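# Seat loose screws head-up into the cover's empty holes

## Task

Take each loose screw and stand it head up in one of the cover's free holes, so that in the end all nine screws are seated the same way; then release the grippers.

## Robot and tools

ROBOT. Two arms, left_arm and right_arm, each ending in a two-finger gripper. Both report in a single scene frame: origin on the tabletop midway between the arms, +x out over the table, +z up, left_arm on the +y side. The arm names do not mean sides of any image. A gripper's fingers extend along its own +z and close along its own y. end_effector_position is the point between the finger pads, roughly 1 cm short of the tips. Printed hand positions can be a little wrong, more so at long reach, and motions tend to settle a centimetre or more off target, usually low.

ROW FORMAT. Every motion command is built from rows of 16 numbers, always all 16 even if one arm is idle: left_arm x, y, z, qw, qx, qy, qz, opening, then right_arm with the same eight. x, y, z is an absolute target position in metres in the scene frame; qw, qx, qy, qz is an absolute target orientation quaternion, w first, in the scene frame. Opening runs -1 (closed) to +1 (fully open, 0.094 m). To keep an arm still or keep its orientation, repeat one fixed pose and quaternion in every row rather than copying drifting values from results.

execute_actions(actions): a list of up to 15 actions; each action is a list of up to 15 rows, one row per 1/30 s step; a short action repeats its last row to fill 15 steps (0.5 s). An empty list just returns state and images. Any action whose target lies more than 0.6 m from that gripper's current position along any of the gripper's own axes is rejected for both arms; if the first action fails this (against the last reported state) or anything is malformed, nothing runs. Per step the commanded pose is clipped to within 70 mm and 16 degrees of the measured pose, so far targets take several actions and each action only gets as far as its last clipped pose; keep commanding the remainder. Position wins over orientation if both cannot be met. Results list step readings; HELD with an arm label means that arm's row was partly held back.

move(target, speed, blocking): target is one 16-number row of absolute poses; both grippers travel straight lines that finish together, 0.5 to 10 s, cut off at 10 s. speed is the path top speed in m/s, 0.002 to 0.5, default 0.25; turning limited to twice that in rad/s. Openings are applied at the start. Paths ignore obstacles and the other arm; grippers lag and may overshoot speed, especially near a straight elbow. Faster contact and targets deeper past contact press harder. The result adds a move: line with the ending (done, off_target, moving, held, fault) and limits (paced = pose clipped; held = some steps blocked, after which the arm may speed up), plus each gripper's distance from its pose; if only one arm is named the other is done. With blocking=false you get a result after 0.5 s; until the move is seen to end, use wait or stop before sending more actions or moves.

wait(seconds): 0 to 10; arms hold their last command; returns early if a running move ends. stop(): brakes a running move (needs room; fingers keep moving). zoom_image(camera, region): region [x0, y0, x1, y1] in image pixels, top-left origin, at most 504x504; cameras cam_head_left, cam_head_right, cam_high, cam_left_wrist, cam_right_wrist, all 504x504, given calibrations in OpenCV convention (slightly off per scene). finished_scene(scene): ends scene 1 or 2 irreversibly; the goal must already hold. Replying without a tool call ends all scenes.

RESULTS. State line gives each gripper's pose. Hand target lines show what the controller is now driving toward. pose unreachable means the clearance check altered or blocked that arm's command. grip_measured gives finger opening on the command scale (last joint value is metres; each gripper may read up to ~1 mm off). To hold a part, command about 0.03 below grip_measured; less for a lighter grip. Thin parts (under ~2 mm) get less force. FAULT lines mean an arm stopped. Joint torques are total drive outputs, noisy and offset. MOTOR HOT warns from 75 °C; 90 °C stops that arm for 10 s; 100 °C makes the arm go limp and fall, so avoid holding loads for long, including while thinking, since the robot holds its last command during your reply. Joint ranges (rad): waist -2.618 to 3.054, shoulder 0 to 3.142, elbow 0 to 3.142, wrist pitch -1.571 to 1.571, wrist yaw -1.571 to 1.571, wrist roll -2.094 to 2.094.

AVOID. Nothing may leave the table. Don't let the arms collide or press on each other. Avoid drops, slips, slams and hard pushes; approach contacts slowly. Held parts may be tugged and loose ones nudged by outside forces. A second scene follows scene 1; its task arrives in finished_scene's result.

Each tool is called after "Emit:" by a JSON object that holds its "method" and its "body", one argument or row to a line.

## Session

Emit:
{"method": "move", "body": {
  "target": [0.15,0.3,0.2,0,0,1,0,-0.5,0.15,-0.3,0.2,0,0,1,0,-0.5]
}}

Emit:
{"method": "zoom_image", "body": {
  "camera": "cam_high",
  "region": [130,20,480,370]
}}

Scene clock: 4.00 s.
left_arm: end_effector_position=(+0.1493, +0.2945, +0.1883) grip_measured=-0.498 end_effector_quat_wxyz=(+0.067, +0.002, +0.998, -0.021) | right_arm: end_effector_position=(+0.1539, -0.2998, +0.2054) grip_measured=-0.498 end_effector_quat_wxyz=(+0.057, +0.012, +0.998, +0.011)
Joint positions: left_arm=[-0.236  1.026  1.15  -1.555  0.007 -0.25   0.024] | right_arm=[ 0.011  1.244  1.342 -1.554 -0.015  0.063  0.024]
Joint velocities: left_arm=[-0.007  0.002  0.002  0.007 -0.051 -0.037 -0.   ] | right_arm=[-0.012  0.002  0.007 -0.051 -0.037 -0.037  0.   ]
Joint torques (N m, as the arm reports them, + toward a larger angle): left_arm=[ 1.03 -2.6   7.14  0.41 -0.19  0.08] | right_arm=[ 0.63 -1.53  4.95  0.41  0.03 -0.07]
Hand target (left_arm): +0.150, +0.299, +0.198; +0.084, +0.002, +0.996, -0.016
Hand target (right_arm): +0.150, -0.300, +0.198; +0.037, +0.004, +0.999, +0.005
Off the commanded pose (left_arm): 0.013 m, 8 deg.
Off the commanded pose (right_arm): 0.007 m, 7 deg.
joint sent to its limit (left arm) — the command would take joint 4 (wrist pitch) past its lower limit, so that joint was sent only as far as its limit.
joint sent to its limit (right arm) — the command would take joint 4 (wrist pitch) past its lower limit, so that joint was sent only as far as its limit.
move: off_target (left_arm, right_arm)
camera_calibration (this result's frames):
cam_left_wrist: T_world_to_cam=[[0.240247, -0.968347, 0.0677221, 0.234112], [-0.947861, -0.218971, 0.23154, 0.228667], [-0.209382, -0.119818, -0.970465, 0.367972], [0, 0, 0, 1]] pos_world=[0.237547, 0.320862, 0.288304]
cam_right_wrist: T_world_to_cam=[[0.159301, -0.983527, 0.0854214, -0.345009], [-0.862658, -0.0966041, 0.496476, 0.0259109], [-0.480045, -0.152779, -0.863837, 0.315369], [0, 0, 0, 1]] pos_world=[0.228704, -0.288641, 0.289034]

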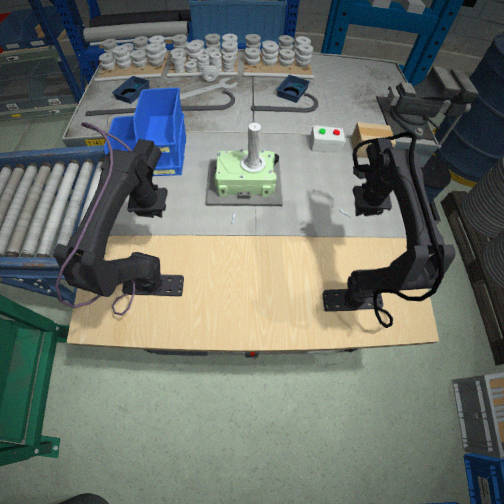

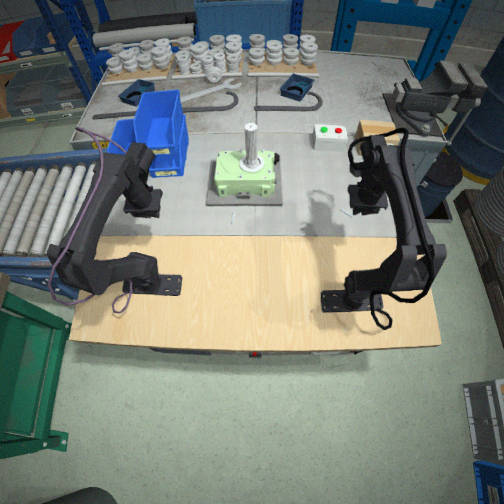

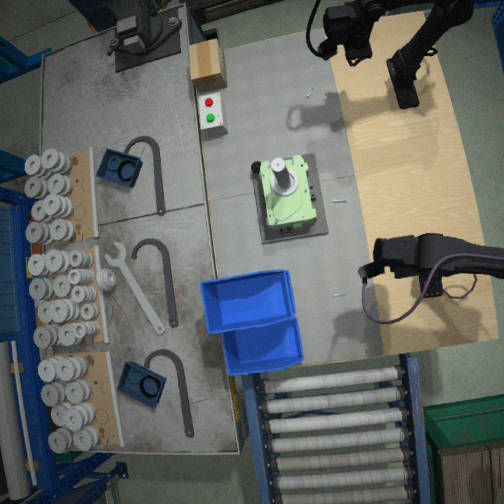

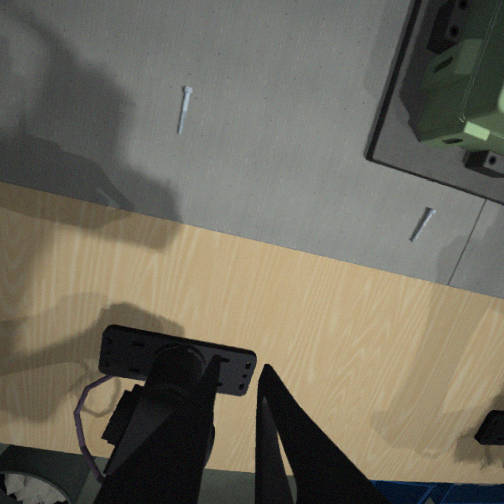

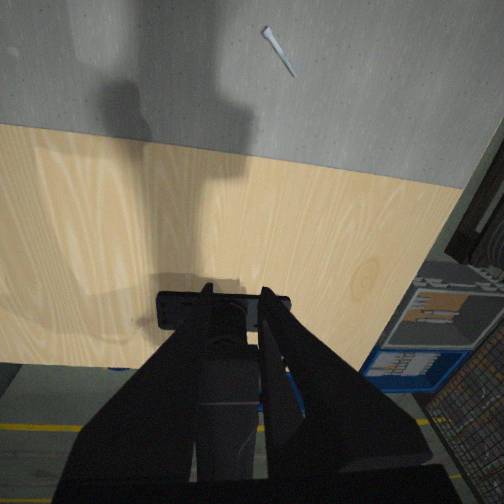

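Region (130, 20, 480, 370) of cam_high's 504x504 image, scaled by 1.440, with more detail than that image has.

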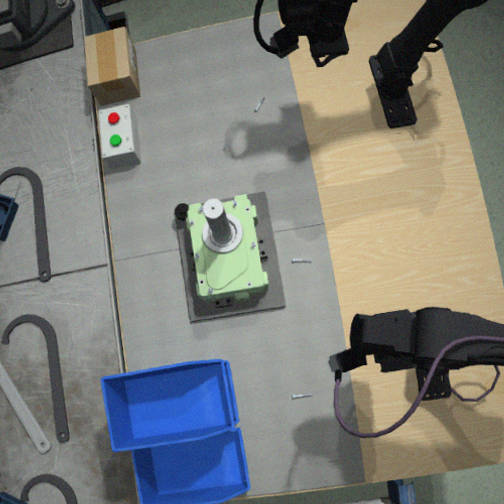

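Emit:
{"method": "move", "body": {
  "target": [0.3,0.1,0.27,0.26,0,0.966,0,-0.5,0.22,-0.27,0.12,0,0,1,0,-0.5]
}}

Scene clock: 5.77 s.
left_arm: end_effector_position=(+0.2993, +0.0997, +0.2661) grip_measured=-0.498 end_effector_quat_wxyz=(+0.253, +0.003, +0.967, -0.006) | right_arm: end_effector_position=(+0.2198, -0.2715, +0.1249) grip_measured=-0.499 end_effector_quat_wxyz=(+0.005, +0.002, +1.000, +0.004)
Joint positions: left_arm=[-0.816  1.721  1.92  -1.4   -0.361 -0.76   0.024] | right_arm=[ 0.111  1.554  1.277 -1.284 -0.008  0.144  0.024]
Joint velocities: left_arm=[ 0.002 -0.002  0.002 -0.022  0.051  0.022 -0.   ] | right_arm=[-0.002  0.007  0.002 -0.081 -0.022  0.007  0.   ]
Joint torques (N m, as the arm reports them, + toward a larger angle): left_arm=[-0.75 -6.65  7.27  0.77 -0.49 -0.09] | right_arm=[ 0.6  -5.68  5.63  0.39  0.06  0.07]
Hand target (left_arm): +0.300, +0.100, +0.272; +0.261, -0.001, +0.965, -0.002
Hand target (right_arm): +0.220, -0.270, +0.120; -0.001, +0.000, +1.000, +0.000
Off the commanded pose (left_arm): 0.004 m, 1 deg.
Off the commanded pose (right_arm): 0.005 m, 1 deg.
move: done
camera_calibration (this result's frames):
cam_left_wrist: T_world_to_cam=[[0.211648, -0.968996, 0.127486, -0.003069], [-0.963407, -0.228799, -0.139634, 0.414511], [0.164473, -0.0932672, -0.981962, 0.340049], [0, 0, 0, 1]] pos_world=[0.344063, 0.123581, 0.392186]
cam_right_wrist: T_world_to_cam=[[0.18734, -0.979115, 0.078982, -0.324905], [-0.803969, -0.106635, 0.585032, 0.0987775], [-0.564391, -0.173099, -0.807155, 0.287665], [0, 0, 0, 1]] pos_world=[0.302637, -0.257792, 0.200064]

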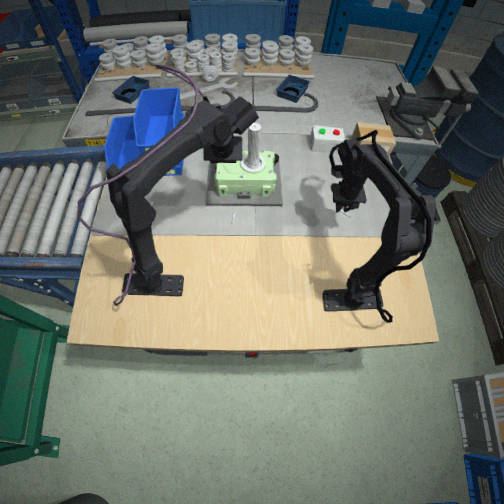

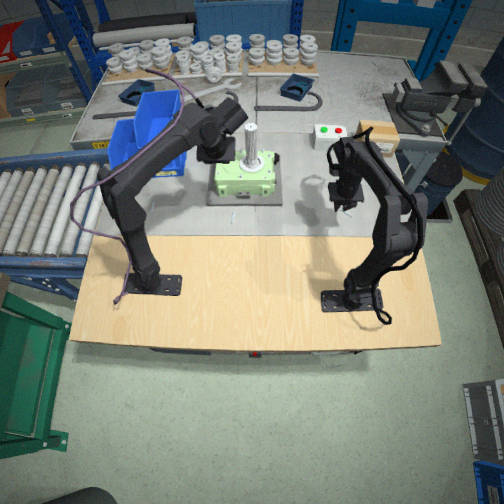

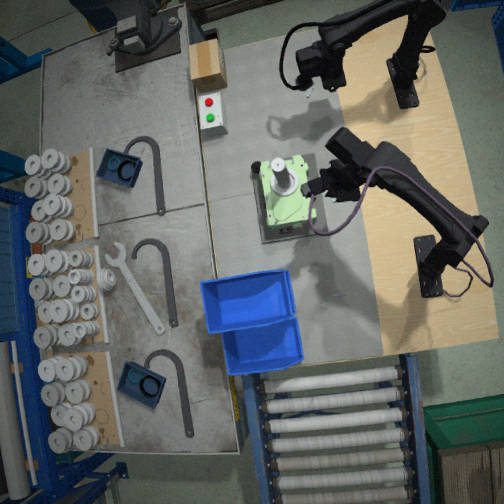

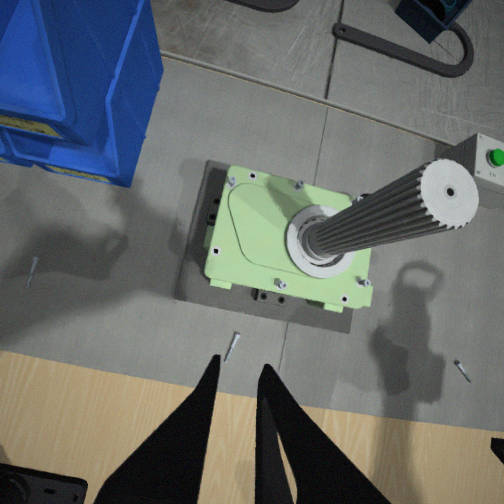

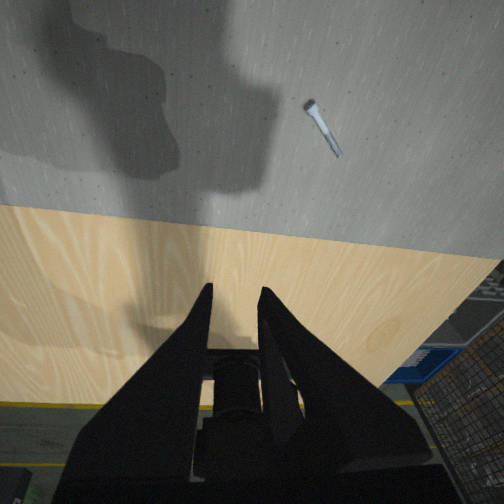

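Emit:
{"method": "move", "body": {
  "target": [0.258,0.083,0.06,0.26,0,0.966,0,-0.5,0.292,-0.321,0.05,0,-0.43,0.9,0,-0.5],
  "speed": 0.2
}}

Emit:
{"method": "move", "body": {
  "target": [0.258,0.083,0.005,0.26,0,0.966,0,-0.5,0.292,-0.321,0.004,0,-0.43,0.9,0,-0.5],
  "speed": 0.06
}}

Scene clock: 8.93 s.
left_arm: end_effector_position=(+0.2595, +0.0816, +0.0639) grip_measured=-0.498 end_effector_quat_wxyz=(+0.254, +0.001, +0.967, -0.008) | right_arm: end_effector_position=(+0.2845, -0.3188, +0.0507) grip_measured=-0.498 end_effector_quat_wxyz=(-0.003, -0.432, +0.902, +0.001)
Joint positions: left_arm=[-0.954  1.67   1.041 -0.62  -0.408 -0.903  0.024] | right_arm=[-0.053  1.849  1.314 -1.042  0.001 -0.918  0.024]
Joint velocities: left_arm=[-0.012 -0.012 -0.007  0.007 -0.095 -0.037 -0.   ] | right_arm=[ 0.002  0.012 -0.002  0.022  0.022 -0.007 -0.   ]
Joint torques (N m, as the arm reports them, + toward a larger angle): left_arm=[-0.95 -6.36  4.44  0.96 -0.52 -0.08] | right_arm=[-0.58 -8.17  7.79  0.33  0.   -0.08]
Hand target (left_arm): +0.258, +0.083, +0.060; +0.260, +0.000, +0.966, -0.001
Hand target (right_arm): +0.291, -0.322, +0.050; +0.001, -0.431, +0.902, -0.001
Off the commanded pose (left_arm): 0.004 m, 1 deg.
Off the commanded pose (right_arm): 0.008 m, 0 deg.
move: done
camera_calibration (this result's frames):
cam_left_wrist: T_world_to_cam=[[0.213691, -0.967838, 0.132763, 0.0126026], [-0.962538, -0.231815, -0.140651, 0.343878], [0.166903, -0.0977333, -0.981117, 0.146028], [0, 0, 0, 1]] pos_world=[0.30393, 0.106185, 0.189964]
cam_right_wrist: T_world_to_cam=[[0.882765, -0.462923, 0.0801718, -0.410865], [-0.414556, -0.687218, 0.596552, -0.107263], [-0.221062, -0.559851, -0.79856, 0.0347251], [0, 0, 0, 1]] pos_world=[0.325907, -0.244471, 0.124658]

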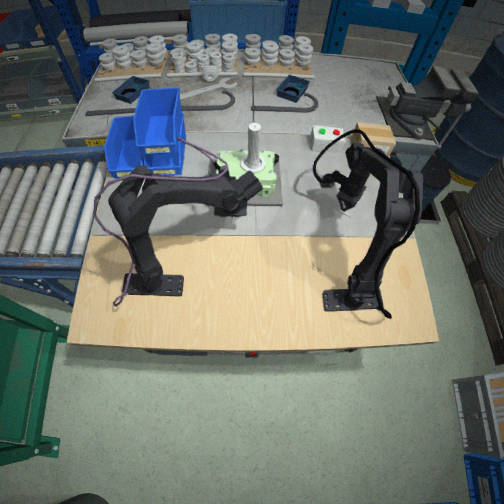

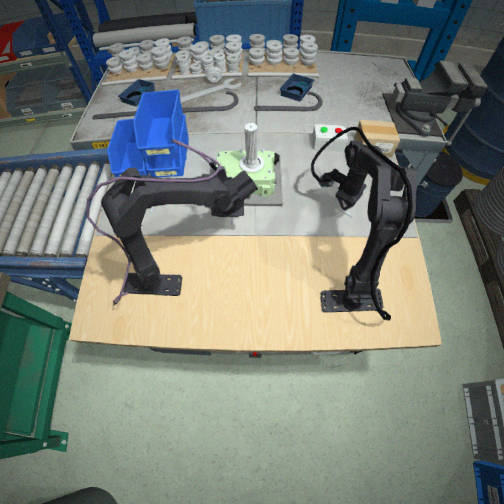

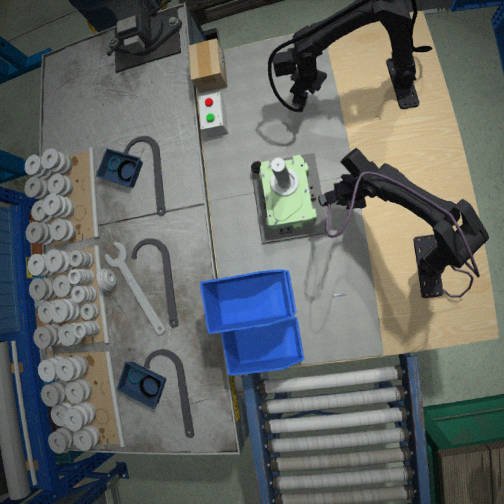

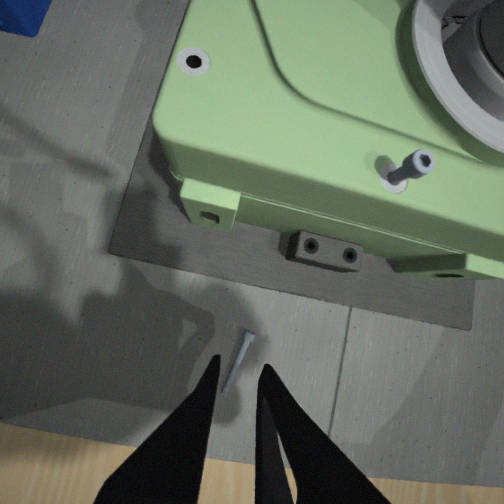

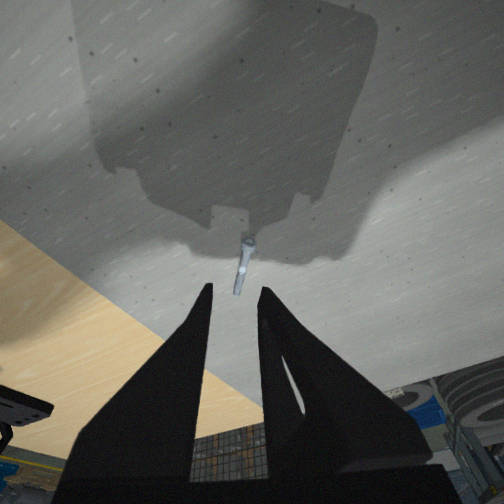

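Scene clock: 10.27 s.
left_arm: end_effector_position=(+0.2634, +0.0789, +0.0200) grip_measured=-0.499 end_effector_quat_wxyz=(+0.266, -0.002, +0.964, -0.012) | right_arm: end_effector_position=(+0.2949, -0.3191, +0.0156) grip_measured=-0.499 end_effector_quat_wxyz=(+0.008, -0.432, +0.902, -0.005)
Joint positions: left_arm=[-0.957  1.758  0.935 -0.406 -0.425 -0.904  0.024] | right_arm=[-0.053  1.91   1.246 -0.888  0.001 -0.919  0.024]
Joint velocities: left_arm=[-0.007 -0.012 -0.002  0.081 -0.007  0.051 -0.001] | right_arm=[ 0.022 -0.002 -0.007 -0.007 -0.007 -0.022  0.   ]
Joint torques (N m, as the arm reports them, + toward a larger angle): left_arm=[-0.8  -5.12  3.22  1.09 -0.34 -0.11] | right_arm=[-0.37 -8.2   4.54  0.53  0.   -0.07]
Hand target (left_arm): +0.258, +0.083, +0.006; +0.260, +0.000, +0.966, +0.000
Hand target (right_arm): +0.292, -0.321, +0.004; +0.000, -0.431, +0.902, +0.000
Off the commanded pose (left_arm): 0.016 m, 2 deg.
Off the commanded pose (right_arm): 0.012 m, 1 deg.
move: off_target (left_arm, right_arm)
camera_calibration (this result's frames):
cam_left_wrist: T_world_to_cam=[[0.213453, -0.966089, 0.14529, 0.0147199], [-0.957988, -0.236142, -0.162774, 0.340468], [0.191563, -0.104442, -0.975908, 0.096003], [0, 0, 0, 1]] pos_world=[0.304632, 0.104646, 0.146971]
cam_right_wrist: T_world_to_cam=[[0.880739, -0.46219, 0.103341, -0.416833], [-0.429366, -0.687153, 0.58606, -0.077677], [-0.19986, -0.560537, -0.803651, 0.00246511], [0, 0, 0, 1]] pos_world=[0.334262, -0.24465, 0.0905805]

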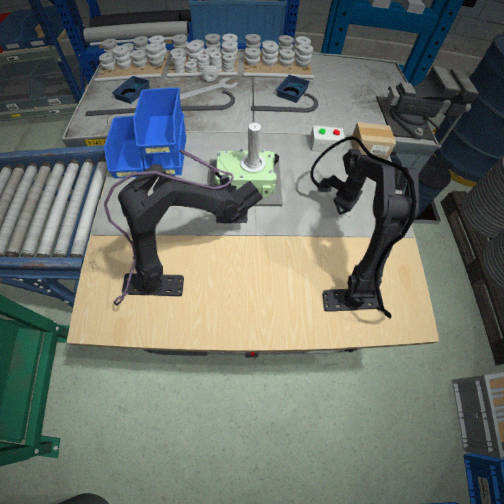

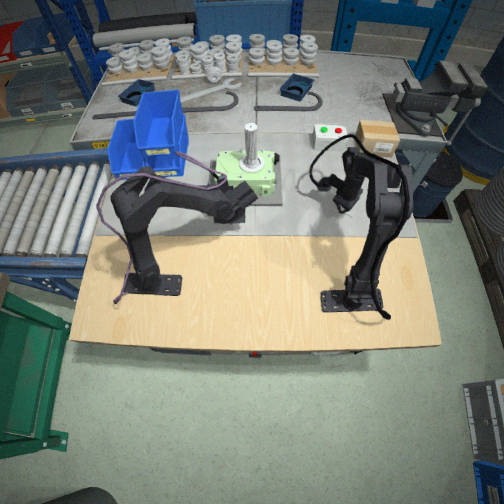

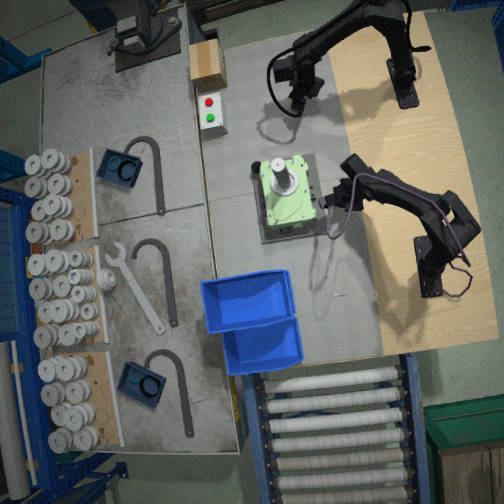

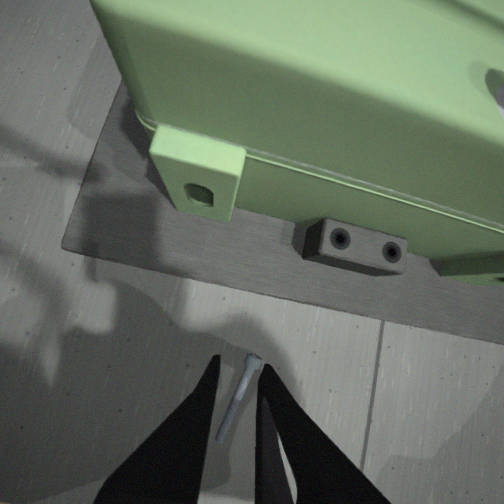

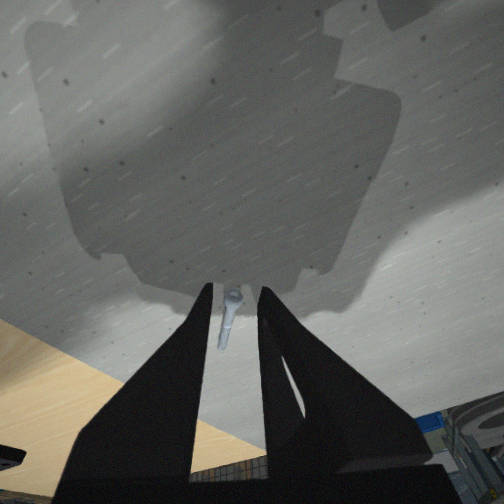

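Emit:
{"method": "move", "body": {
  "target": [0.258,0.083,0.005,0.26,0,0.966,0,-1,0.292,-0.321,0.004,0,-0.43,0.9,0,-1]
}}

Emit:
{"method": "move", "body": {
  "target": [0.2,0.22,0.03,0.26,0,0.966,0,-1,0.26,-0.2,0.2,0,-0.43,0.9,0,-1],
  "speed": 0.15
}}

Emit:
{"method": "move", "body": {
  "target": [0.2,0.22,0.008,0.26,0,0.966,0,-1,0.3,-0.08,0.2,0.653,-0.271,0.653,0.271,-1],
  "speed": 0.15
}}

Emit:
{"method": "move", "body": {
  "target": [0.2,0.22,0.008,0.26,0,0.966,0,-0.75,0.3,-0.08,0.2,0.653,-0.271,0.653,0.271,-1]
}}

Emit:
{"method": "move", "body": {
  "target": [0.203,0.22,0.004,0,0,1,0,-0.75,0.354,-0.03,0.17,0.653,-0.271,0.653,0.271,-1],
  "speed": 0.06
}}

Scene clock: 11.23 s.
left_arm: end_effector_position=(+0.2653, +0.0778, +0.0219) grip_measured=-0.946 end_effector_quat_wxyz=(+0.272, -0.004, +0.962, -0.015) | right_arm: end_effector_position=(+0.2971, -0.3192, +0.0156) grip_measured=-0.867 end_effector_quat_wxyz=(+0.012, -0.432, +0.902, -0.007)
Joint positions: left_arm=[-0.958  1.756  0.935 -0.396 -0.432 -0.905  0.003] | right_arm=[-0.053  1.91   1.246 -0.88   0.001 -0.919  0.006]
Joint velocities: left_arm=[-0.002  0.002 -0.012 -0.051  0.007  0.066 -0.   ] | right_arm=[-0.007 -0.012  0.002 -0.007  0.022  0.007  0.001]
Joint torques (N m, as the arm reports them, + toward a larger angle): left_arm=[-0.72 -4.97  3.15  1.06 -0.27 -0.1 ] | right_arm=[-0.39 -8.19  4.61  0.48 -0.01 -0.06]
Hand target (left_arm): +0.258, +0.083, +0.006; +0.260, +0.000, +0.966, +0.000
Hand target (right_arm): +0.292, -0.321, +0.004; +0.000, -0.431, +0.902, +0.000
Off the commanded pose (left_arm): 0.019 m, 2 deg.
Off the commanded pose (right_arm): 0.013 m, 2 deg.
move: off_target (left_arm, right_arm)
camera_calibration (this result's frames):
cam_left_wrist: T_world_to_cam=[[0.214101, -0.964545, 0.154318, 0.0124248], [-0.955444, -0.23965, -0.172319, 0.342125], [0.203192, -0.110548, -0.972878, 0.0947156], [0, 0, 0, 1]] pos_world=[0.304976, 0.104445, 0.149184]
cam_right_wrist: T_world_to_cam=[[0.879794, -0.462134, 0.111332, -0.41864], [-0.434492, -0.686797, 0.582688, -0.0751659], [-0.192818, -0.561018, -0.805034, 0.000647211], [0, 0, 0, 1]] pos_world=[0.335783, -0.244728, 0.0909272]

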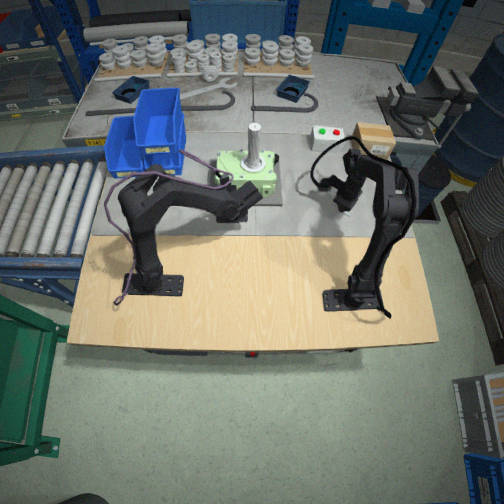

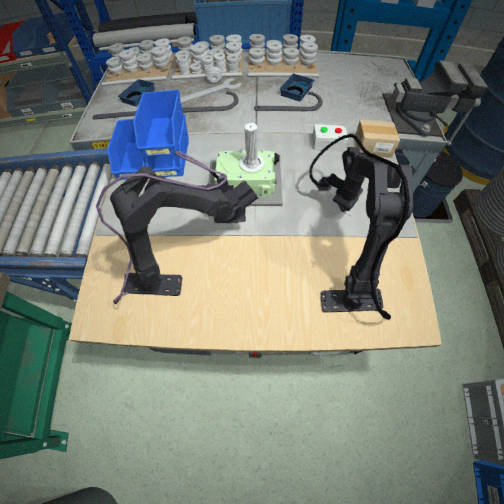

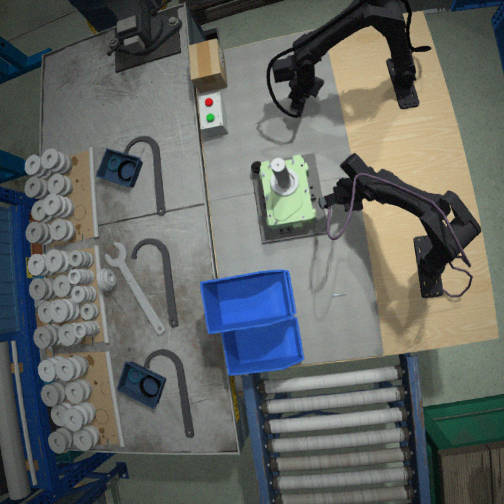

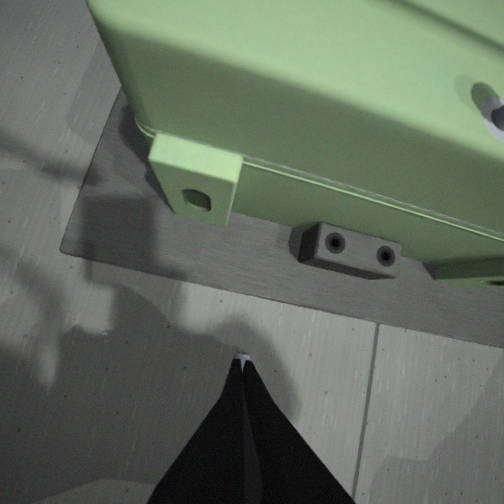

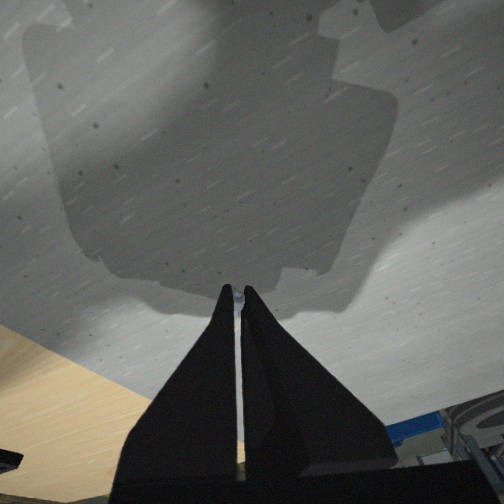

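Scene clock: 13.23 s.
left_arm: end_effector_position=(+0.2040, +0.2129, +0.0300) grip_measured=-0.946 end_effector_quat_wxyz=(+0.264, -0.002, +0.965, -0.005) | right_arm: end_effector_position=(+0.2628, -0.2013, +0.1882) grip_measured=-0.867 end_effector_quat_wxyz=(+0.011, -0.432, +0.902, -0.003)
Joint positions: left_arm=[-0.801  1.14   0.449 -0.489 -0.374 -0.749  0.003] | right_arm=[ 0.312  1.796  1.799 -1.551  0.004 -0.554  0.006]
Joint velocities: left_arm=[-0.017  0.007  0.002 -0.007 -0.022  0.081 -0.   ] | right_arm=[ 0.007  0.007  0.002 -0.037 -0.007  0.037 -0.   ]
Joint torques (N m, as the arm reports them, + toward a larger angle): left_arm=[ 1.   -4.22  4.27  0.82 -0.23  0.1 ] | right_arm=[  0.29 -10.9    7.59   0.21  -0.04   0.08]
Hand target (left_arm): +0.200, +0.220, +0.028; +0.260, -0.000, +0.966, +0.001
Hand target (right_arm): +0.261, -0.200, +0.199; +0.025, -0.431, +0.902, -0.002
Off the commanded pose (left_arm): 0.008 m, 1 deg.
Off the commanded pose (right_arm): 0.012 m, 1 deg.
joint sent to its limit (right arm) — the command would take joint 4 (wrist pitch) past its lower limit, so that joint was sent only as far as its limit.
move: off_target (right_arm)
camera_calibration (this result's frames):
cam_left_wrist: T_world_to_cam=[[0.218543, -0.966739, 0.132871, 0.154886], [-0.957717, -0.238601, -0.160775, 0.317265], [0.187131, -0.0921169, -0.978006, 0.129487], [0, 0, 0, 1]] pos_world=[0.24577, 0.237362, 0.157067]
cam_right_wrist: T_world_to_cam=[[0.880601, -0.462358, 0.103765, -0.352097], [-0.430902, -0.690234, 0.581292, -0.110995], [-0.197143, -0.556599, -0.807052, 0.201507], [0, 0, 0, 1]] pos_world=[0.301954, -0.127249, 0.263683]

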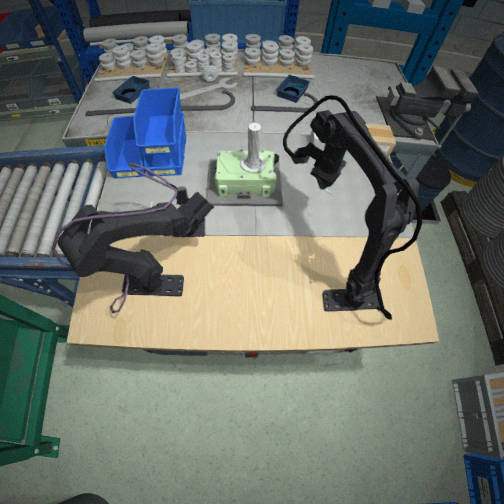

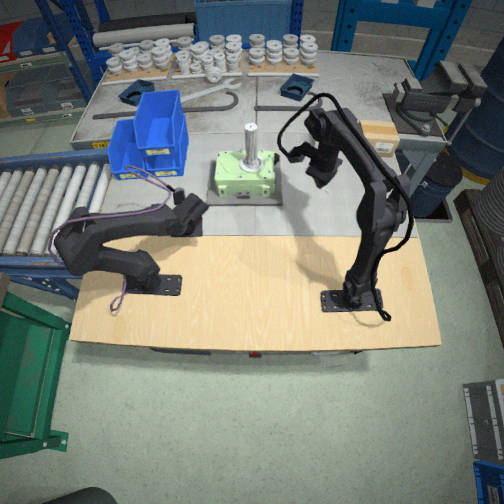

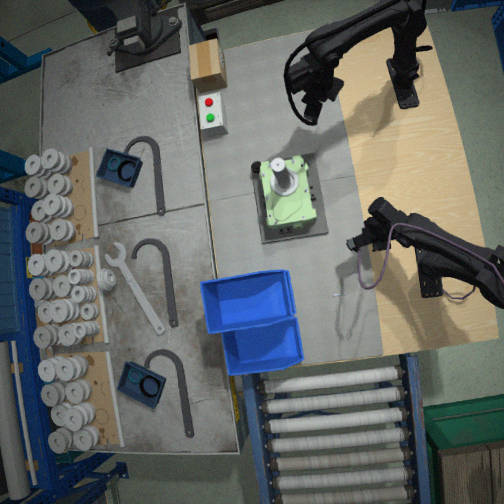

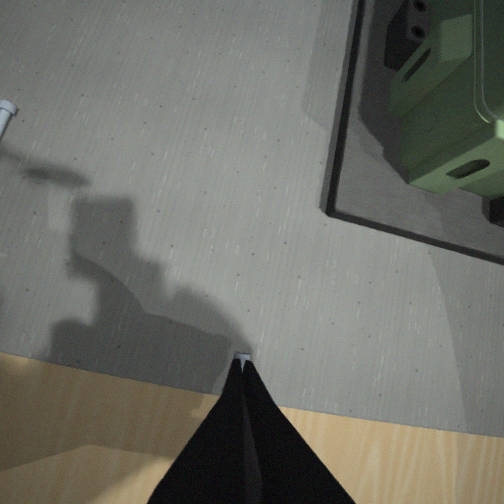

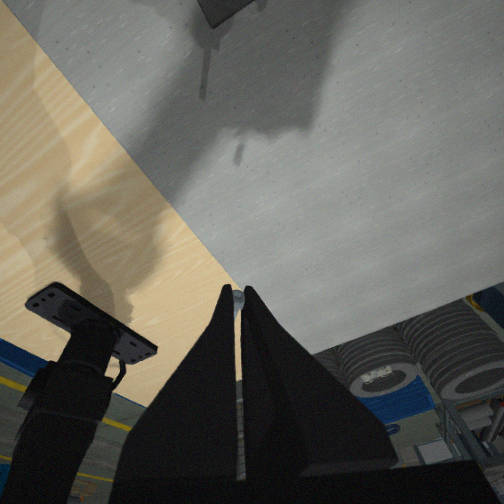

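Scene clock: 19.13 s.
left_arm: end_effector_position=(+0.2049, +0.2120, +0.0193) grip_measured=-0.946 end_effector_quat_wxyz=(+0.272, -0.005, +0.962, -0.015) | right_arm: end_effector_position=(+0.3006, -0.0834, +0.2149) grip_measured=-0.867 end_effector_quat_wxyz=(+0.665, -0.279, +0.639, +0.267)
Joint positions: left_arm=[-0.801  1.154  0.396 -0.397 -0.374 -0.749  0.003] | right_arm=[ 0.393  1.46   0.464  1.024 -0.372 -0.018  0.006]
Joint velocities: left_arm=[-0.002  0.012  0.007  0.037 -0.051  0.095  0.   ] | right_arm=[ 0.002  0.017 -0.002 -0.007 -0.007 -0.022 -0.001]
Joint torques (N m, as the arm reports them, + toward a larger angle): left_arm=[ 0.84 -1.24  3.46  1.12 -0.21  0.07] | right_arm=[ 0.61 -4.07  5.08  1.83  0.04  0.05]
Hand target (left_arm): +0.200, +0.220, +0.009; +0.260, -0.000, +0.966, -0.000
Hand target (right_arm): +0.299, -0.081, +0.201; +0.652, -0.278, +0.652, +0.270
Off the commanded pose (left_arm): 0.015 m, 2 deg.
Off the commanded pose (right_arm): 0.015 m, 2 deg.
move: off_target (left_arm, right_arm)
camera_calibration (this result's frames):
cam_left_wrist: T_world_to_cam=[[0.215953, -0.963967, 0.155345, 0.154772], [-0.954715, -0.241814, -0.173337, 0.316434], [0.204656, -0.110877, -0.972534, 0.119006], [0, 0, 0, 1]] pos_world=[0.244326, 0.238908, 0.146544]
cam_right_wrist: T_world_to_cam=[[0.627966, -0.747149, 0.217779, -0.305918], [-0.30998, -0.49681, -0.810612, 0.25009], [0.713843, 0.441529, -0.543581, 0.0488995], [0, 0, 0, 1]] pos_world=[0.234723, -0.12591, 0.29593]

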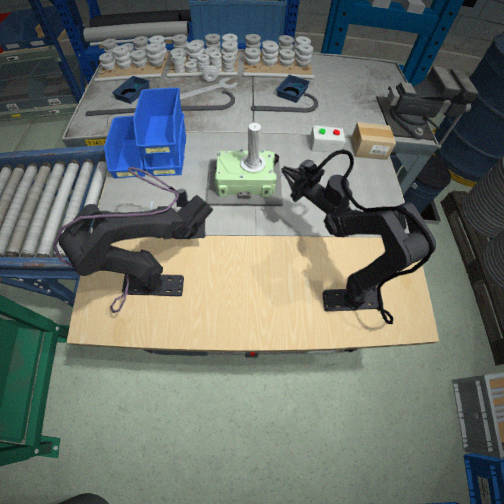

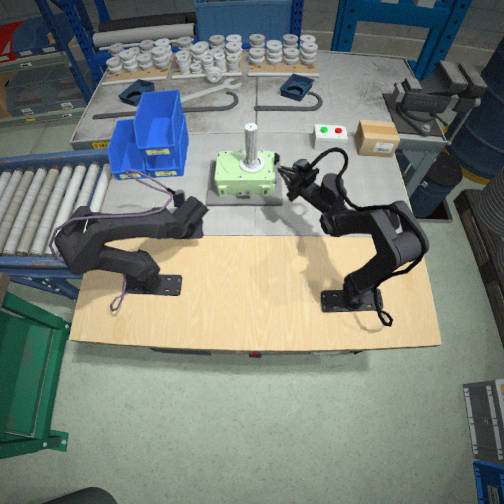

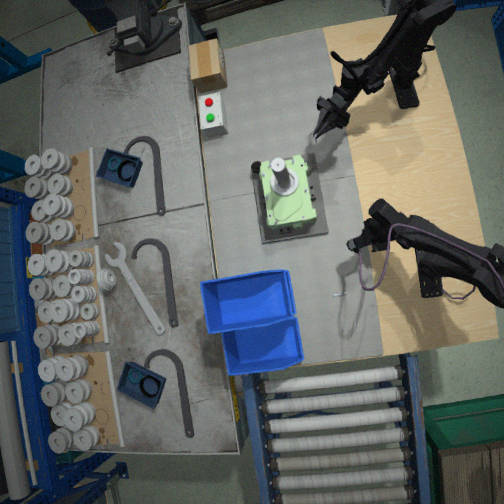

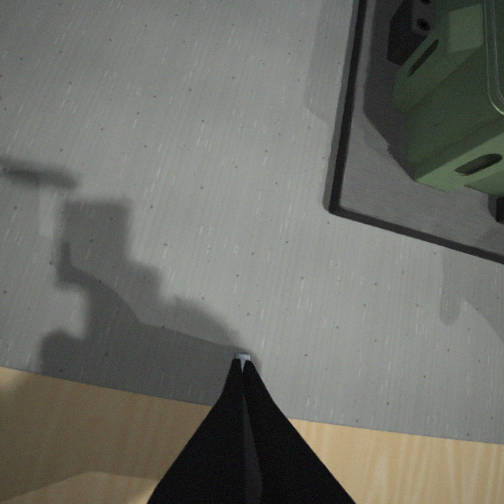

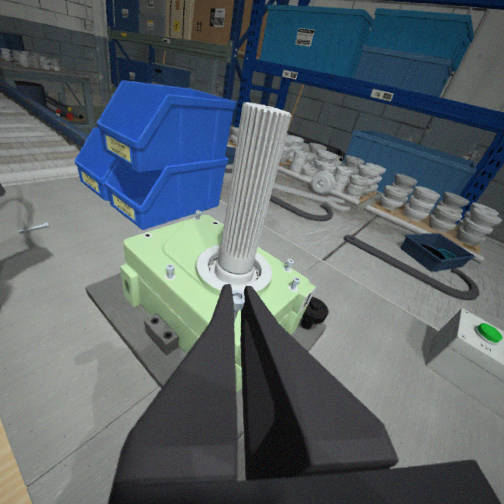

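Scene clock: 19.83 s.
left_arm: end_effector_position=(+0.2049, +0.2119, +0.0193) grip_measured=-0.752 end_effector_quat_wxyz=(+0.272, -0.005, +0.962, -0.015) | right_arm: end_effector_position=(+0.3004, -0.0823, +0.2193) grip_measured=-0.867 end_effector_quat_wxyz=(+0.671, -0.272, +0.635, +0.269)
Joint positions: left_arm=[-0.801  1.154  0.396 -0.397 -0.374 -0.749  0.012] | right_arm=[ 0.402  1.46   0.464  1.043 -0.356 -0.007  0.006]
Joint velocities: left_arm=[ 0.012  0.007 -0.022  0.022 -0.037 -0.037  0.001] | right_arm=[-0.012  0.007 -0.007 -0.022  0.007  0.007 -0.   ]
Joint torques (N m, as the arm reports them, + toward a larger angle): left_arm=[ 0.83 -1.22  3.42  1.11 -0.21  0.08] | right_arm=[ 0.59 -3.03  4.97  1.79  0.09  0.04]
Hand target (left_arm): +0.200, +0.220, +0.009; +0.260, +0.000, +0.966, -0.000
Hand target (right_arm): +0.299, -0.080, +0.200; +0.653, -0.271, +0.653, +0.271
Off the commanded pose (left_arm): 0.015 m, 2 deg.
Off the commanded pose (right_arm): 0.019 m, 3 deg.
move: off_target (left_arm, right_arm)
camera_calibration (this result's frames):
cam_left_wrist: T_world_to_cam=[[0.215804, -0.96392, 0.155844, 0.15467], [-0.954751, -0.241756, -0.173217, 0.316419], [0.204644, -0.111411, -0.972475, 0.119118], [0, 0, 0, 1]] pos_world=[0.244346, 0.238857, 0.146544]
cam_right_wrist: T_world_to_cam=[[0.621275, -0.754592, 0.211207, -0.30316], [-0.306145, -0.481859, -0.821028, 0.256453], [0.721314, 0.445424, -0.530381, 0.0461303], [0, 0, 0, 1]] pos_world=[0.233583, -0.125736, 0.299051]

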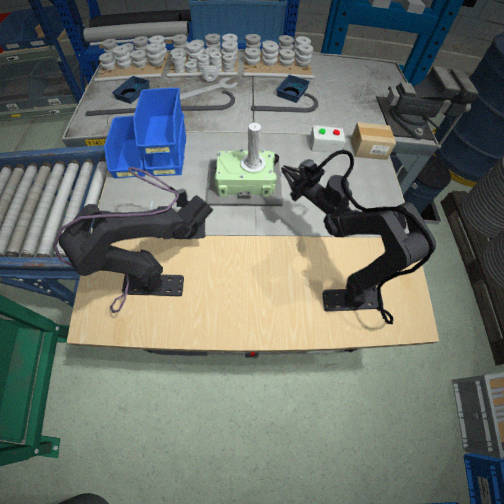

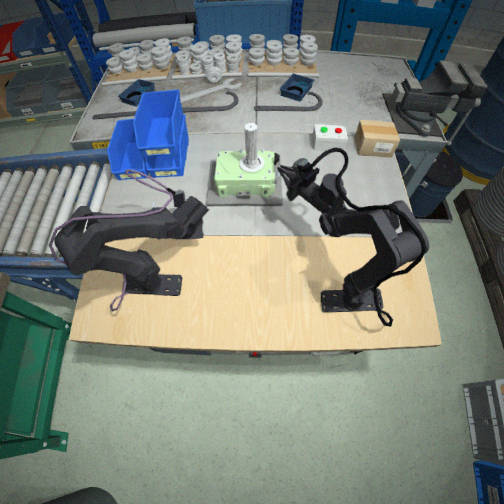

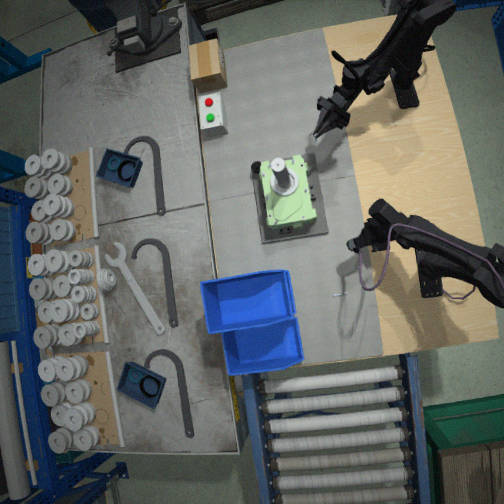

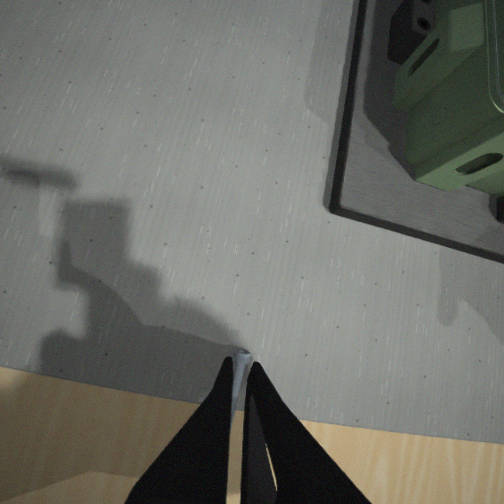

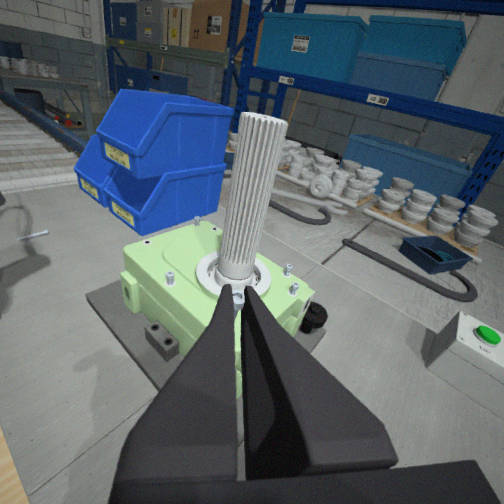

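Scene clock: 24.67 s.
left_arm: end_effector_position=(+0.2084, +0.2122, +0.0148) grip_measured=-0.752 end_effector_quat_wxyz=(+0.025, +0.001, +1.000, -0.015) | right_arm: end_effector_position=(+0.3512, -0.0361, +0.1716) grip_measured=-0.867 end_effector_quat_wxyz=(+0.654, -0.272, +0.653, +0.269)
Joint positions: left_arm=[-0.514  1.508  0.776 -0.78   0.001 -0.53   0.012] | right_arm=[ 0.47   1.835  0.667  1.169 -0.286 -0.005  0.006]
Joint velocities: left_arm=[-0.012 -0.017 -0.022  0.007 -0.022  0.022 -0.   ] | right_arm=[-0.012 -0.012  0.017  0.022  0.037  0.066  0.   ]
Joint torques (N m, as the arm reports them, + toward a larger angle): left_arm=[ 1.25 -1.8   4.62  0.26 -0.05  0.09] | right_arm=[ 0.62 -7.28  7.33  1.83  0.03  0.06]
Hand target (left_arm): +0.202, +0.220, +0.005; -0.000, +0.001, +1.000, +0.000
Hand target (right_arm): +0.354, -0.031, +0.170; +0.653, -0.271, +0.653, +0.271
Off the commanded pose (left_arm): 0.014 m, 3 deg.
Off the commanded pose (right_arm): 0.007 m, 0 deg.
move: off_target (left_arm)
camera_calibration (this result's frames):
cam_left_wrist: T_world_to_cam=[[0.246313, -0.968513, 0.0362171, 0.151251], [-0.924666, -0.223637, 0.308189, 0.301834], [-0.290385, -0.1094, -0.950636, 0.216527], [0, 0, 0, 1]] pos_world=[0.304717, 0.237678, 0.107338]
cam_right_wrist: T_world_to_cam=[[0.62892, -0.752103, 0.19698, -0.289863], [-0.342918, -0.49573, -0.797909, 0.263494], [0.697759, 0.434273, -0.569684, -0.0217544], [0, 0, 0, 1]] pos_world=[0.287836, -0.0779376, 0.254948]

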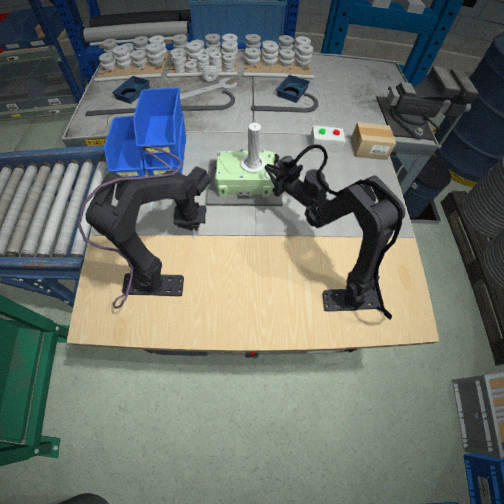

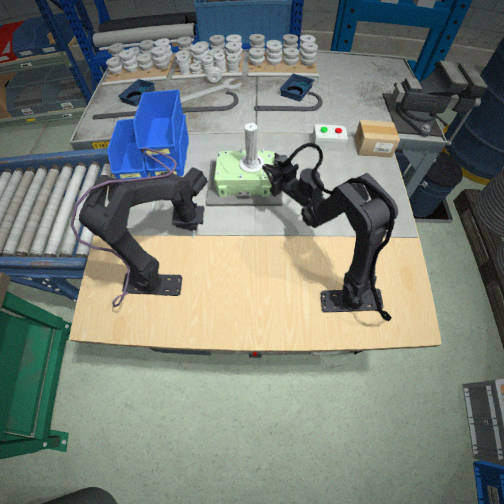

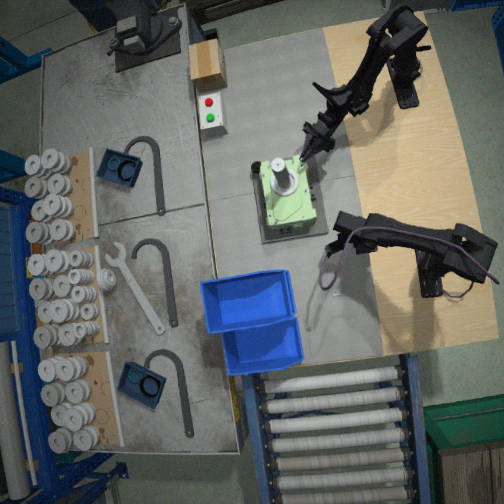

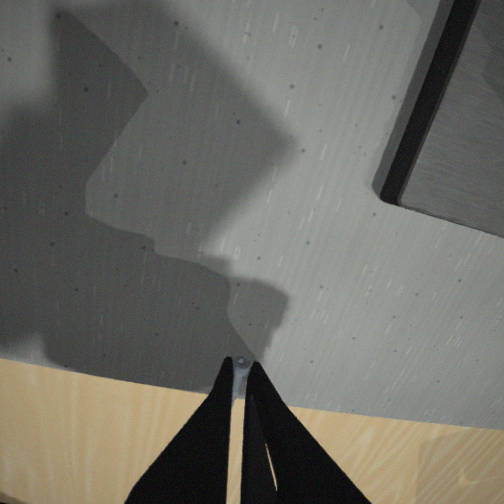

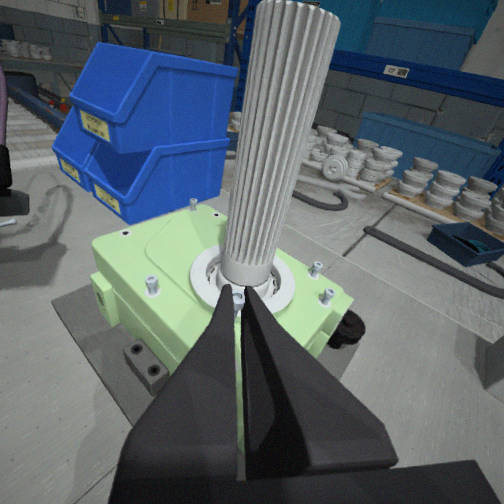

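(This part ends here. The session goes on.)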